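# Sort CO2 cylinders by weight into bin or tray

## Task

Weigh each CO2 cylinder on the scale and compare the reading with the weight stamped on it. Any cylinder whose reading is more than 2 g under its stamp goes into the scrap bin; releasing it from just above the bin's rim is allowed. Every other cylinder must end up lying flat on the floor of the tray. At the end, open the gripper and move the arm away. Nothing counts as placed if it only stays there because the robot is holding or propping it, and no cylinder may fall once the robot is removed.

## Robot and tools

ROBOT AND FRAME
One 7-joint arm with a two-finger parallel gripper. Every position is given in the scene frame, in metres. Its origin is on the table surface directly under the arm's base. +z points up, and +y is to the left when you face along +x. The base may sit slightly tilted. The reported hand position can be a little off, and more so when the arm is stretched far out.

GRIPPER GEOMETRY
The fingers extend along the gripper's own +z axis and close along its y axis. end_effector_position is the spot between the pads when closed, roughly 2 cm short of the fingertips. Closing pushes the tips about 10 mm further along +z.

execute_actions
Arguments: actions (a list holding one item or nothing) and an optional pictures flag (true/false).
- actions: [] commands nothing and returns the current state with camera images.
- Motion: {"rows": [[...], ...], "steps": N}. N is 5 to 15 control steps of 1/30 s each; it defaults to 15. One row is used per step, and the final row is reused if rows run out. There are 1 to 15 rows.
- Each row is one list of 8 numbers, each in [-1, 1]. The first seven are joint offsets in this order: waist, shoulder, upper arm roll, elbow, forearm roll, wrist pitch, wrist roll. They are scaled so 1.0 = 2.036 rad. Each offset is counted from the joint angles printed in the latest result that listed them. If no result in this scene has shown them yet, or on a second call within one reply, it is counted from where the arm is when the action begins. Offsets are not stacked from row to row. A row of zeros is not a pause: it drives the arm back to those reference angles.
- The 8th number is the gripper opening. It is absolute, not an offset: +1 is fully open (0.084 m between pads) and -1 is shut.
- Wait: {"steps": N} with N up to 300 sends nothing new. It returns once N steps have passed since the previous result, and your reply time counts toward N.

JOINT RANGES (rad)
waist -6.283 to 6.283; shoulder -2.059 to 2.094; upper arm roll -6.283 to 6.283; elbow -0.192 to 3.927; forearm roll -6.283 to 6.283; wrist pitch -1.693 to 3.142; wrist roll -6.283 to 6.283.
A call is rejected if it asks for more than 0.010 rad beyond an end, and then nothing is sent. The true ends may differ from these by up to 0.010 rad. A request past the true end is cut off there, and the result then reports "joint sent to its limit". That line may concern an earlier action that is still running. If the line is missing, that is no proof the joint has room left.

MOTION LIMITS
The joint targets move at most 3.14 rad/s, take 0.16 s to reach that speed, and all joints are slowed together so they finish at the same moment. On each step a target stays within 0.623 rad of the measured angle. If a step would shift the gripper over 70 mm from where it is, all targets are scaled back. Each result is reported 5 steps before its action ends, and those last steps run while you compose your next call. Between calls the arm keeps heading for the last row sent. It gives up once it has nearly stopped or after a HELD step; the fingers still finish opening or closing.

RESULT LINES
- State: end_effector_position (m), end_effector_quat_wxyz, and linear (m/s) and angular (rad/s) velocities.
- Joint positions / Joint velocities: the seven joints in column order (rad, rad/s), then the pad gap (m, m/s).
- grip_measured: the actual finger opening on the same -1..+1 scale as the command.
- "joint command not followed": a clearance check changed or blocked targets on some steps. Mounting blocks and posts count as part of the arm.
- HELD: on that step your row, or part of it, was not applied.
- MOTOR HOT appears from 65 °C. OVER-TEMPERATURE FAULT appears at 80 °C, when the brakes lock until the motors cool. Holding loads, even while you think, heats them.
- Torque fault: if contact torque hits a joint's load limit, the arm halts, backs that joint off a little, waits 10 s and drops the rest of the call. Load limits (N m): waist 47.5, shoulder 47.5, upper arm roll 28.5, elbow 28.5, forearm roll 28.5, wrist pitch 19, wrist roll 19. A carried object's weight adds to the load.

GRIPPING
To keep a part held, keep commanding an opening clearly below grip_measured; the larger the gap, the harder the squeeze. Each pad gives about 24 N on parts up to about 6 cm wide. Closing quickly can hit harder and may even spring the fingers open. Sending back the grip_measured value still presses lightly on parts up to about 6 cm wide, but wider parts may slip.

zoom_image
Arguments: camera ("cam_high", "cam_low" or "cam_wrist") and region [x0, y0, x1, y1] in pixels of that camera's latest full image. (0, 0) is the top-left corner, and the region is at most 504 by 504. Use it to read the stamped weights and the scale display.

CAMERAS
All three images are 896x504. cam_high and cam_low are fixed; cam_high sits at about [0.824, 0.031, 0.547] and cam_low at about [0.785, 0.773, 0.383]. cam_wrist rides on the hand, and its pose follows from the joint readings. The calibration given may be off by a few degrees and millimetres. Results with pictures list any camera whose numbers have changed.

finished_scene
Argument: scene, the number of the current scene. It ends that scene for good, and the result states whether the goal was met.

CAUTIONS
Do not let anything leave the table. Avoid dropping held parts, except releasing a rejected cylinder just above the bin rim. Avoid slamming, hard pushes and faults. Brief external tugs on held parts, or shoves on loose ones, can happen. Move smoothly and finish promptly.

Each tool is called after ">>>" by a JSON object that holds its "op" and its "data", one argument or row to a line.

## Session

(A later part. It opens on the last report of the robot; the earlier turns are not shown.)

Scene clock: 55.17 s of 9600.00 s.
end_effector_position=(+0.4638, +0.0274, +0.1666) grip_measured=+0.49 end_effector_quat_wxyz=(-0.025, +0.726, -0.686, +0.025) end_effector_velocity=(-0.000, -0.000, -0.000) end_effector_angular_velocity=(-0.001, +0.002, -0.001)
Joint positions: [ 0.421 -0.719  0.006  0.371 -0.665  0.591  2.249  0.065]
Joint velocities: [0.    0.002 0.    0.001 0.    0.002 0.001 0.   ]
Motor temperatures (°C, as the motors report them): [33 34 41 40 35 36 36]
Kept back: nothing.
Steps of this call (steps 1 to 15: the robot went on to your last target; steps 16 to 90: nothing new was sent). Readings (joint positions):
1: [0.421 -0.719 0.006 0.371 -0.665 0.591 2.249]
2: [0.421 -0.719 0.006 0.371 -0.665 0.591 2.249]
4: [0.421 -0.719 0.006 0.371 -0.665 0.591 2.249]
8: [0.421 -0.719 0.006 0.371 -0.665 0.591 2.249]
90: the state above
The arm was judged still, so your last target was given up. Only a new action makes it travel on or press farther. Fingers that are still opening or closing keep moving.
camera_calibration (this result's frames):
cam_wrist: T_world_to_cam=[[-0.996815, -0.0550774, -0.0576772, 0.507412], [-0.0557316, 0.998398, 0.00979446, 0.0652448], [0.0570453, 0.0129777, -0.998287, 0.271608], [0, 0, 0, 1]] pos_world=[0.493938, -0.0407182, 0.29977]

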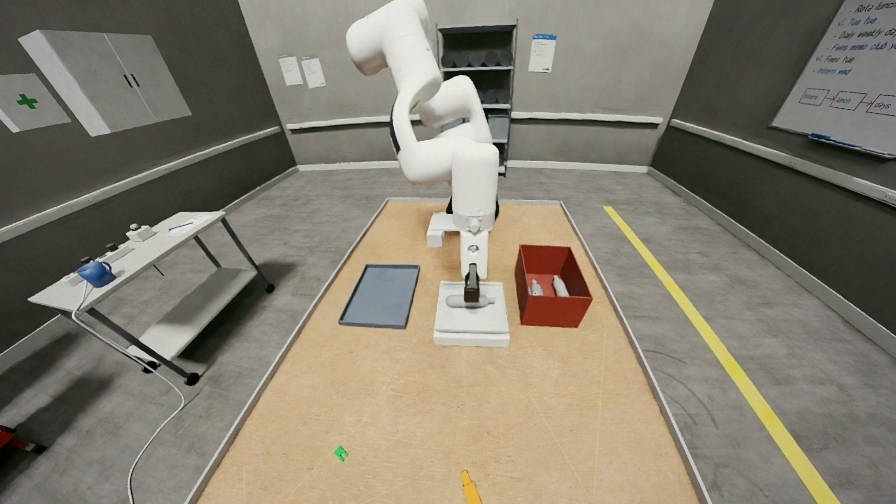

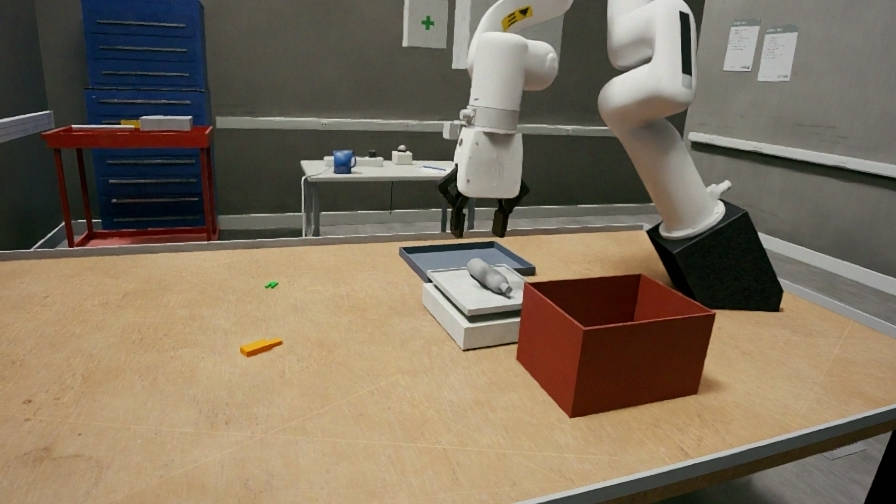

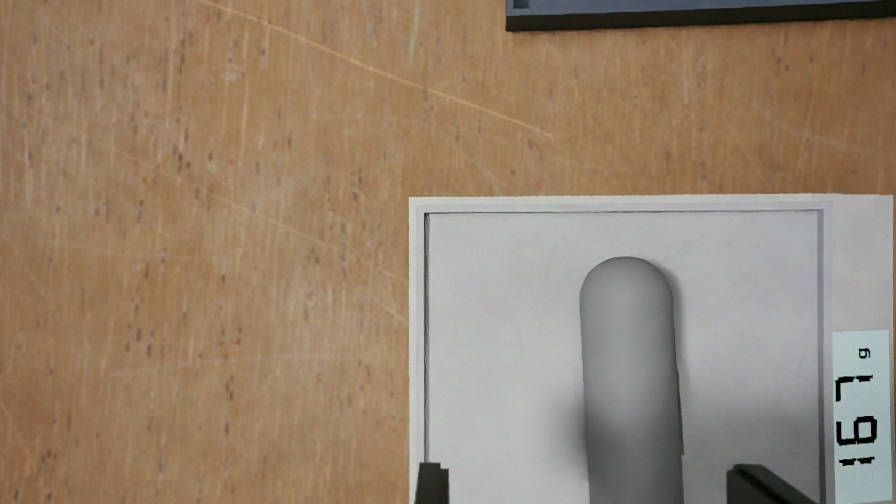

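Stable; bin. It crept ~5 mm to −x, so open wider.

>>> {"op": "execute_actions", "data": {
  "actions": [
    {"rows":[[-0.078,0.12,0,-0.009,-0.064,-0.116,0.014,0.7]]}
  ]
}}

>>> {"op": "execute_actions", "data": {
  "actions": [
    {"rows":[[0,0.002,0,0,0,-0.002,0,0.5],[0,0.002,0,0,0,-0.002,0,0.3],[0,0.002,0,0,0,-0.002,0,0.1],[0,0.002,0,0,0,-0.002,0,-0.05],[0,0.002,0,0,0,-0.002,0,-0.2],[0,0.002,0,0,0,-0.002,0,-0.3],[0,0.002,0,0,0,-0.002,0,-0.4],[0,0.002,0,0,0,-0.002,0,-0.6],[0,0.002,0,0,0,-0.002,0,-0.8]]}
  ]
}}

>>> {"op": "execute_actions", "data": {
  "actions": [
    {"rows":[[0.063,-0.116,0,0.064,0.137,0.16,-0.154,-0.8]]}
  ]
}}

>>> {"op": "execute_actions", "data": {
  "actions": [
    {"steps":8}
  ]
}}

>>> {"op": "execute_actions", "data": {
  "actions": [
    {"rows":[[0.346,0.155,0,0.031,-0.137,0.11,-0.254,-0.8]]}
  ]
}}

>>> {"op": "execute_actions", "data": {
  "actions": [
    {"steps":19}
  ],
  "pictures": true
}}

Scene clock: 55.87 s of 9600.00 s.
end_effector_position=(+0.4401, +0.0205, +0.0952) grip_measured=+0.70 end_effector_quat_wxyz=(+0.000, +0.740, -0.673, -0.002) end_effector_velocity=(+0.005, +0.003, -0.047) end_effector_angular_velocity=(+0.064, -0.016, +0.026)
Joint positions: [ 0.275 -0.49   0.005  0.35  -0.785  0.377  2.275  0.073]
Joint velocities: [-0.15   0.206  0.011  0.026 -0.131 -0.26   0.031  0.   ]
Motor temperatures (°C, as the motors report them): [33 34 41 40 35 36 36]
Steps of this call (steps 1 to 11: nothing new was sent; steps 12 to 21: the first 10 steps of this action). Readings (joint positions):
12: [0.421 -0.718 0.006 0.371 -0.666 0.591 2.249]
13: [0.418 -0.714 0.006 0.371 -0.668 0.585 2.249]
15: [0.388 -0.671 0.007 0.371 -0.694 0.538 2.255]
19: [0.292 -0.516 0.004 0.352 -0.771 0.403 2.272]
21: the state above

Scene clock: 56.37 s of 9600.00 s.
end_effector_position=(+0.4423, +0.0220, +0.0926) grip_measured=-0.30 end_effector_quat_wxyz=(-0.005, +0.741, -0.672, -0.002) end_effector_velocity=(+0.000, +0.000, -0.000) end_effector_angular_velocity=(+0.000, +0.000, -0.000)
Joint positions: [ 0.265 -0.474  0.006  0.354 -0.794  0.354  2.277  0.031]
Joint velocities: [-0.001  0.002  0.001  0.001  0.    -0.001  0.     0.   ]
Motor temperatures (°C, as the motors report them): [33 34 41 40 35 36 36]
Steps of this call (steps 1 to 5: the last 5 steps of your previous action; steps 6 to 15: the first 10 steps of this action, its rows measured from where the robot was after step 5). Readings (joint positions):
5: [0.265 -0.478 0.006 0.354 -0.794 0.358 2.277]
6: [0.264 -0.477 0.006 0.354 -0.794 0.357 2.277]
7: [0.264 -0.477 0.006 0.354 -0.794 0.356 2.277]
9: [0.265 -0.476 0.006 0.354 -0.794 0.355 2.277]
13: [0.265 -0.475 0.006 0.354 -0.794 0.354 2.277]
15: the state above

Scene clock: 56.87 s of 9600.00 s.
end_effector_position=(+0.4932, +0.0114, +0.1763) grip_measured=-0.30 end_effector_quat_wxyz=(-0.019, +0.758, -0.652, +0.016) end_effector_velocity=(+0.086, +0.001, +0.232) end_effector_angular_velocity=(+0.153, -0.106, +0.139)
Joint positions: [ 0.374 -0.678  0.006  0.469 -0.558  0.627  2.012  0.031]
Joint velocities: [ 0.258 -0.502  0.006  0.287  0.541  0.619 -0.606 -0.   ]
Motor temperatures (°C, as the motors report them): [33 34 41 40 35 36 36]
Steps of this call (steps 1 to 5: the last 5 steps of your previous action; steps 6 to 15: the first 10 steps of this action, its rows measured from where the robot was after step 5). Readings (joint positions):
5: [0.265 -0.474 0.006 0.354 -0.794 0.354 2.277]
6: [0.265 -0.474 0.006 0.354 -0.794 0.354 2.276]
7: [0.267 -0.477 0.006 0.355 -0.789 0.360 2.271]
9: [0.285 -0.508 0.005 0.369 -0.749 0.409 2.225]
13: [0.349 -0.631 0.006 0.443 -0.610 0.567 2.071]
15: the state above

Scene clock: 57.13 s of 9600.00 s.
end_effector_position=(+0.4920, +0.0115, +0.1875) grip_measured=-0.30 end_effector_quat_wxyz=(-0.018, +0.763, -0.646, +0.009) end_effector_velocity=(+0.007, -0.000, +0.011) end_effector_angular_velocity=(+0.009, -0.008, +0.002)
Joint positions: [ 0.392 -0.708  0.006  0.481 -0.517  0.678  1.966  0.031]
Joint velocities: [ 0.009 -0.015 -0.001  0.021  0.021  0.024 -0.024  0.   ]
Motor temperatures (°C, as the motors report them): [33 34 41 40 35 36 36]
Kept back: nothing.
Steps of this call (steps 1 to 5: the last 5 steps of your previous action; steps 6 to 8: the robot went on to your last target). Readings (joint positions):
1: [0.381 -0.691 0.006 0.477 -0.543 0.644 1.996]
2: [0.385 -0.698 0.006 0.480 -0.534 0.656 1.985]
4: [0.389 -0.704 0.006 0.480 -0.524 0.669 1.973]
8: the state above

Scene clock: 57.47 s of 9600.00 s.
end_effector_position=(+0.4511, +0.1070, +0.1814) grip_measured=-0.30 end_effector_quat_wxyz=(-0.006, +0.922, -0.386, -0.018) end_effector_velocity=(-0.195, +0.376, +0.020) end_effector_angular_velocity=(+0.052, +0.024, +2.490)
Joint positions: [ 0.695 -0.567  0.005  0.51  -0.641  0.778  1.735  0.031]
Joint velocities: [ 1.269  0.554  0.003  0.115 -0.487  0.387 -0.9   -0.   ]
Motor temperatures (°C, as the motors report them): [33 34 41 40 35 36 36]
Steps of this call (steps 1 to 10: the first 10 steps of this action). Readings (joint positions):
1: [0.393 -0.708 0.006 0.482 -0.517 0.678 1.965]
2: [0.397 -0.706 0.005 0.483 -0.519 0.681 1.959]
4: [0.442 -0.685 0.002 0.490 -0.540 0.698 1.920]
8: [0.611 -0.604 0.006 0.502 -0.608 0.752 1.795]
10: the state above

Scene clock: 58.10 s of 9600.00 s.
end_effector_position=(+0.3797, +0.2106, +0.1976) grip_measured=-0.30 end_effector_quat_wxyz=(-0.005, +1.000, -0.003, +0.005) end_effector_velocity=(-0.005, +0.005, +0.001) end_effector_angular_velocity=(+0.001, -0.004, +0.031)
Joint positions: [ 1.094 -0.393  0.005  0.545 -0.796  0.901  1.449  0.031]
Joint velocities: [ 0.014  0.008  0.005 -0.    -0.004  0.003 -0.008 -0.   ]
Motor temperatures (°C, as the motors report them): [33 34 41 40 35 36 36]
Kept back: nothing.
Steps of this call (steps 1 to 5: the last 5 steps of your previous action; steps 6 to 19: the robot went on to your last target). Readings (joint positions):
1: [0.738 -0.549 0.006 0.514 -0.657 0.791 1.705]
2: [0.780 -0.530 0.006 0.517 -0.674 0.804 1.674]
4: [0.867 -0.492 0.006 0.525 -0.707 0.830 1.613]
8: [1.029 -0.421 0.008 0.538 -0.770 0.880 1.498]
19: the state above
camera_calibration (this result's frames):
cam_wrist: T_world_to_cam=[[-0.00850585, -0.99996, 0.00283007, 0.247172], [-0.99996, 0.00851389, 0.00284111, 0.445643], [-0.00286509, -0.00280579, -0.999992, 0.331342], [0, 0, 0, 1]] pos_world=[0.448677, 0.244297, 0.329374]

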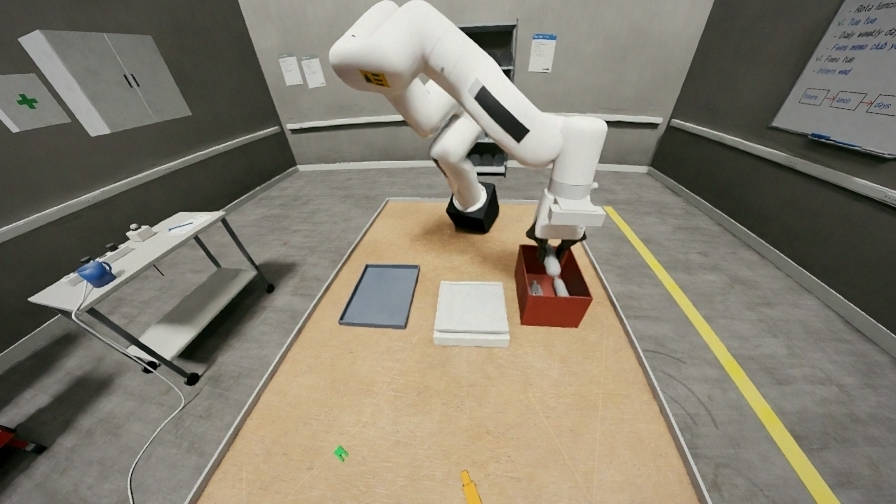

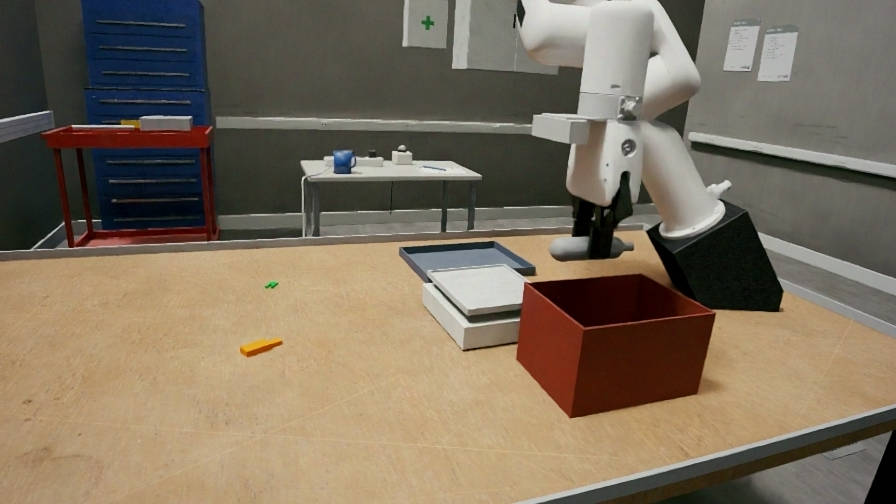

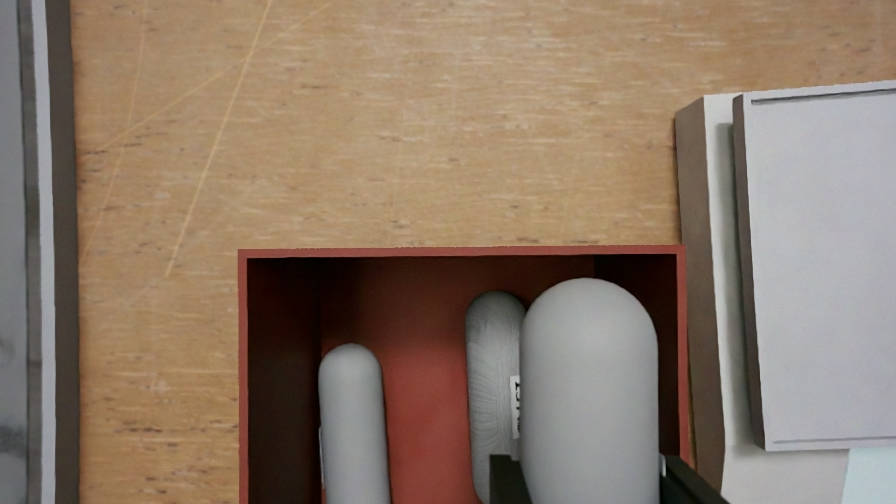

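Gap is at y≈.255; swing slightly further.

>>> {"op": "execute_actions", "data": {
  "actions": [
    {"rows":[[0.015,0.095,0,0.02,-0.048,-0.043,0.07,-0.8]]}
  ]
}}

>>> {"op": "execute_actions", "data": {
  "actions": [
    {"rows":[[0,0,0,0,0,0,0,0.3]],"steps":12}
  ]
}}

>>> {"op": "execute_actions", "data": {
  "actions": [
    {"rows":[[-0.015,-0.12,0,-0.02,0.048,0.06,-0.07,0.3]]}
  ]
}}

>>> {"op": "execute_actions", "data": {
  "actions": [
    {"steps":20}
  ],
  "pictures": true
}}

Scene clock: 58.67 s of 9600.00 s.
end_effector_position=(+0.3558, +0.2478, +0.1652) grip_measured=-0.30 end_effector_quat_wxyz=(-0.004, +1.000, +0.014, +0.005) end_effector_velocity=(+0.010, +0.037, -0.008) end_effector_angular_velocity=(+0.053, -0.034, -0.043)
Joint positions: [ 1.123 -0.209  0.006  0.58  -0.887  0.82   1.582  0.031]
Joint velocities: [ 0.015  0.11  -0.014  0.072 -0.08  -0.072  0.12  -0.   ]
Motor temperatures (°C, as the motors report them): [33 34 41 40 35 36 36]
Steps of this call (steps 1 to 7: the robot went on to your last target; steps 8 to 17: the first 10 steps of this action). Readings (joint positions):
8: [1.096 -0.392 0.006 0.545 -0.796 0.901 1.449]
9: [1.097 -0.388 0.005 0.546 -0.799 0.899 1.453]
11: [1.103 -0.345 0.004 0.558 -0.823 0.877 1.488]
15: [1.121 -0.224 0.006 0.576 -0.878 0.828 1.569]
17: the state above

Scene clock: 59.07 s of 9600.00 s.
end_effector_position=(+0.3576, +0.2509, +0.1656) grip_measured=+0.29 end_effector_quat_wxyz=(-0.007, +1.000, +0.012, +0.007) end_effector_velocity=(-0.002, -0.002, -0.002) end_effector_angular_velocity=(-0.006, +0.004, +0.002)
Joint positions: [ 1.124 -0.203  0.005  0.586 -0.892  0.815  1.59   0.056]
Joint velocities: [-0.001  0.003 -0.001 -0.004  0.     0.001  0.     0.   ]
Motor temperatures (°C, as the motors report them): [33 34 41 40 35 36 36]
Steps of this call (steps 1 to 5: the last 5 steps of your previous action; steps 6 to 12: the first 7 steps of this action, its rows measured from where the robot was after step 5). Readings (joint positions):
5: [1.124 -0.203 0.005 0.586 -0.892 0.815 1.590]
6: [1.124 -0.202 0.005 0.586 -0.893 0.815 1.591]
7: [1.124 -0.202 0.005 0.586 -0.892 0.815 1.591]
9: [1.124 -0.203 0.005 0.586 -0.892 0.815 1.590]
12: the state above

Scene clock: 59.57 s of 9600.00 s.
end_effector_position=(+0.3919, +0.2046, +0.2092) grip_measured=+0.29 end_effector_quat_wxyz=(-0.007, +1.000, -0.020, +0.018) end_effector_velocity=(-0.013, -0.056, +0.016) end_effector_angular_velocity=(-0.063, +0.040, +0.024)
Joint positions: [ 1.096 -0.433  0.004  0.552 -0.803  0.926  1.46   0.056]
Joint velocities: [-0.022 -0.191  0.016 -0.093  0.098  0.129 -0.146 -0.   ]
Motor temperatures (°C, as the motors report them): [33 34 41 40 35 36 36]
Steps of this call (steps 1 to 5: the last 5 steps of your previous action; steps 6 to 15: the first 10 steps of this action, its rows measured from where the robot was after step 5). Readings (joint positions):
5: [1.124 -0.203 0.005 0.586 -0.892 0.815 1.590]
6: [1.124 -0.203 0.005 0.586 -0.892 0.815 1.590]
7: [1.124 -0.207 0.005 0.584 -0.890 0.818 1.587]
9: [1.119 -0.250 0.006 0.574 -0.871 0.842 1.559]
13: [1.099 -0.407 0.003 0.557 -0.813 0.913 1.475]
15: the state above

Scene clock: 60.23 s of 9600.00 s.
end_effector_position=(+0.3909, +0.2001, +0.2103) grip_measured=+0.29 end_effector_quat_wxyz=(-0.004, +1.000, -0.019, +0.016) end_effector_velocity=(+0.000, +0.000, +0.000) end_effector_angular_velocity=(+0.001, -0.000, +0.000)
Joint positions: [ 1.094 -0.447  0.005  0.545 -0.795  0.937  1.448  0.056]
Joint velocities: [-0.    -0.001  0.    -0.     0.001 -0.001 -0.001 -0.   ]
Motor temperatures (°C, as the motors report them): [33 34 41 40 35 36 36]
Kept back: nothing.
Steps of this call (steps 1 to 5: the last 5 steps of your previous action; steps 6 to 20: the robot went on to your last target). Readings (joint positions):
1: [1.095 -0.437 0.004 0.549 -0.800 0.930 1.456]
2: [1.095 -0.440 0.005 0.546 -0.798 0.932 1.453]
4: [1.094 -0.443 0.005 0.544 -0.796 0.935 1.450]
8: [1.094 -0.445 0.005 0.545 -0.795 0.936 1.448]
20: the state above
camera_calibration (this result's frames):
cam_wrist: T_world_to_cam=[[-0.0390278, -0.999233, 0.00305858, 0.248538], [-0.99905, 0.0389608, -0.019536, 0.455137], [0.0194019, -0.00381812, -0.999804, 0.335572], [0, 0, 0, 1]] pos_world=[0.457894, 0.231896, 0.343638]

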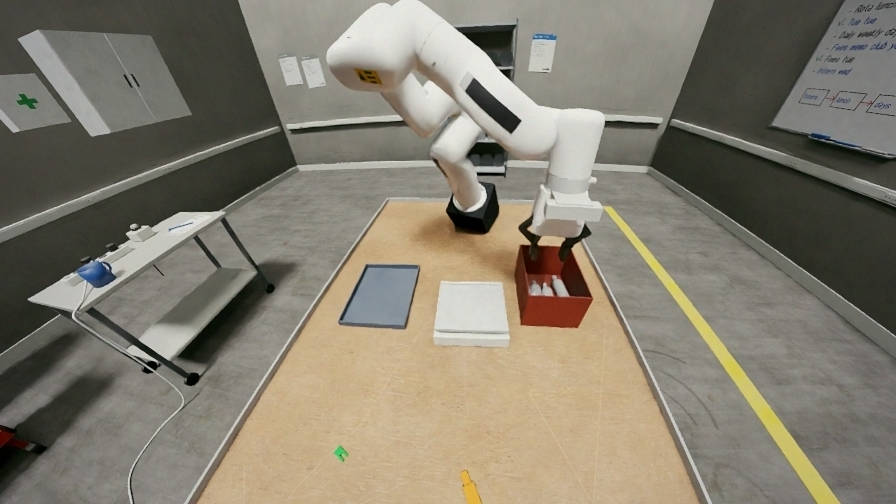

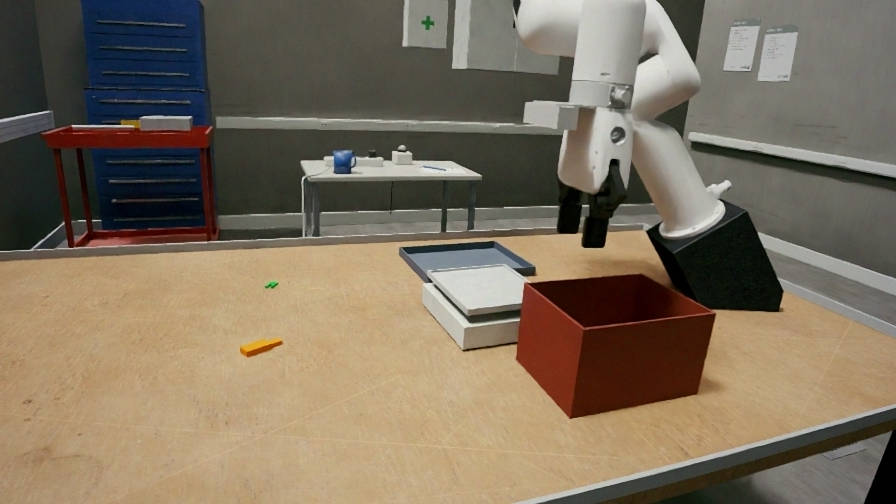

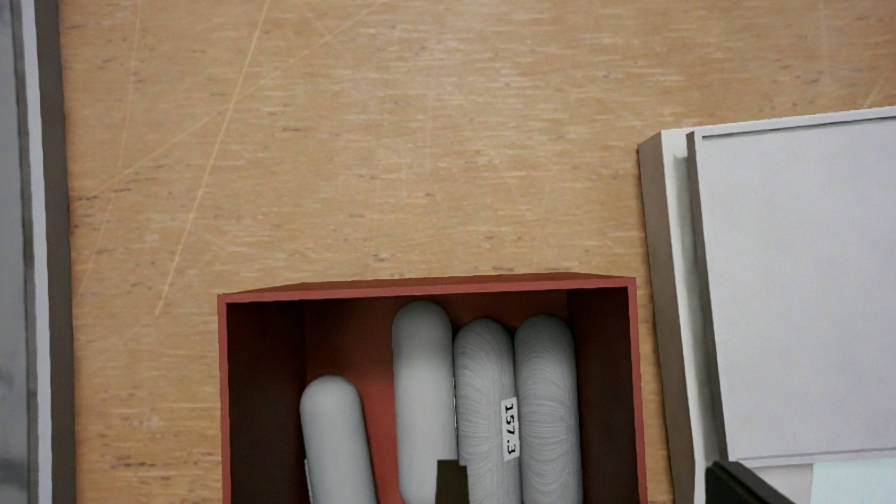

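>>> {"op": "execute_actions", "data": {
  "actions": [
    {"rows":[[-0.23,0.07,0,0.2,0.1,-0.03,-0.4,0.3]]}
  ]
}}

>>> {"op": "execute_actions", "data": {
  "actions": [
    {"steps":20}
  ]
}}

>>> {"op": "finished_scene", "data": {
  "scene": 2
}}

Scene clock: 60.70 s of 9600.00 s.
end_effector_position=(+0.4832, +0.1728, +0.2091) grip_measured=+0.29 end_effector_quat_wxyz=(-0.003, +1.000, -0.000, +0.002) end_effector_velocity=(+0.354, -0.155, -0.012) end_effector_angular_velocity=(-0.003, +0.042, +0.454)
Joint positions: [ 0.876 -0.381  0.004  0.735 -0.7    0.908  1.112  0.056]
Joint velocities: [-0.835  0.255  0.006  0.717  0.363 -0.108 -1.584 -0.   ]
Motor temperatures (°C, as the motors report them): [33 34 41 40 35 36 36]
Steps of this call (steps 1 to 4: the robot went on to your last target; steps 5 to 14: the first 10 steps of this action). Readings (joint positions):
5: [1.094 -0.447 0.005 0.545 -0.794 0.937 1.447]
6: [1.090 -0.446 0.005 0.548 -0.793 0.936 1.442]
8: [1.056 -0.435 0.008 0.575 -0.777 0.932 1.394]
12: [0.933 -0.398 0.004 0.686 -0.725 0.916 1.215]
14: the state above

Scene clock: 61.37 s of 9600.00 s.
end_effector_position=(+0.5883, +0.1085, +0.2069) grip_measured=+0.29 end_effector_quat_wxyz=(-0.001, +0.997, +0.071, +0.008) end_effector_velocity=(+0.005, -0.005, +0.001) end_effector_angular_velocity=(+0.000, -0.003, -0.006)
Joint positions: [ 0.627 -0.305  0.005  0.951 -0.591  0.876  0.634  0.056]
Joint velocities: [-0.008 -0.002 -0.004  0.008  0.005  0.001 -0.01   0.   ]
Motor temperatures (°C, as the motors report them): [33 34 41 40 35 36 36]
Kept back: nothing.
Steps of this call (steps 1 to 5: the last 5 steps of your previous action; steps 6 to 20: the robot went on to your last target). Readings (joint positions):
1: [0.849 -0.372 0.005 0.759 -0.688 0.905 1.058]
2: [0.821 -0.364 0.005 0.783 -0.676 0.901 1.005]
4: [0.766 -0.347 0.004 0.831 -0.652 0.894 0.901]
8: [0.666 -0.317 0.003 0.918 -0.609 0.881 0.713]
20: the state above

The scene is finished: the task was done.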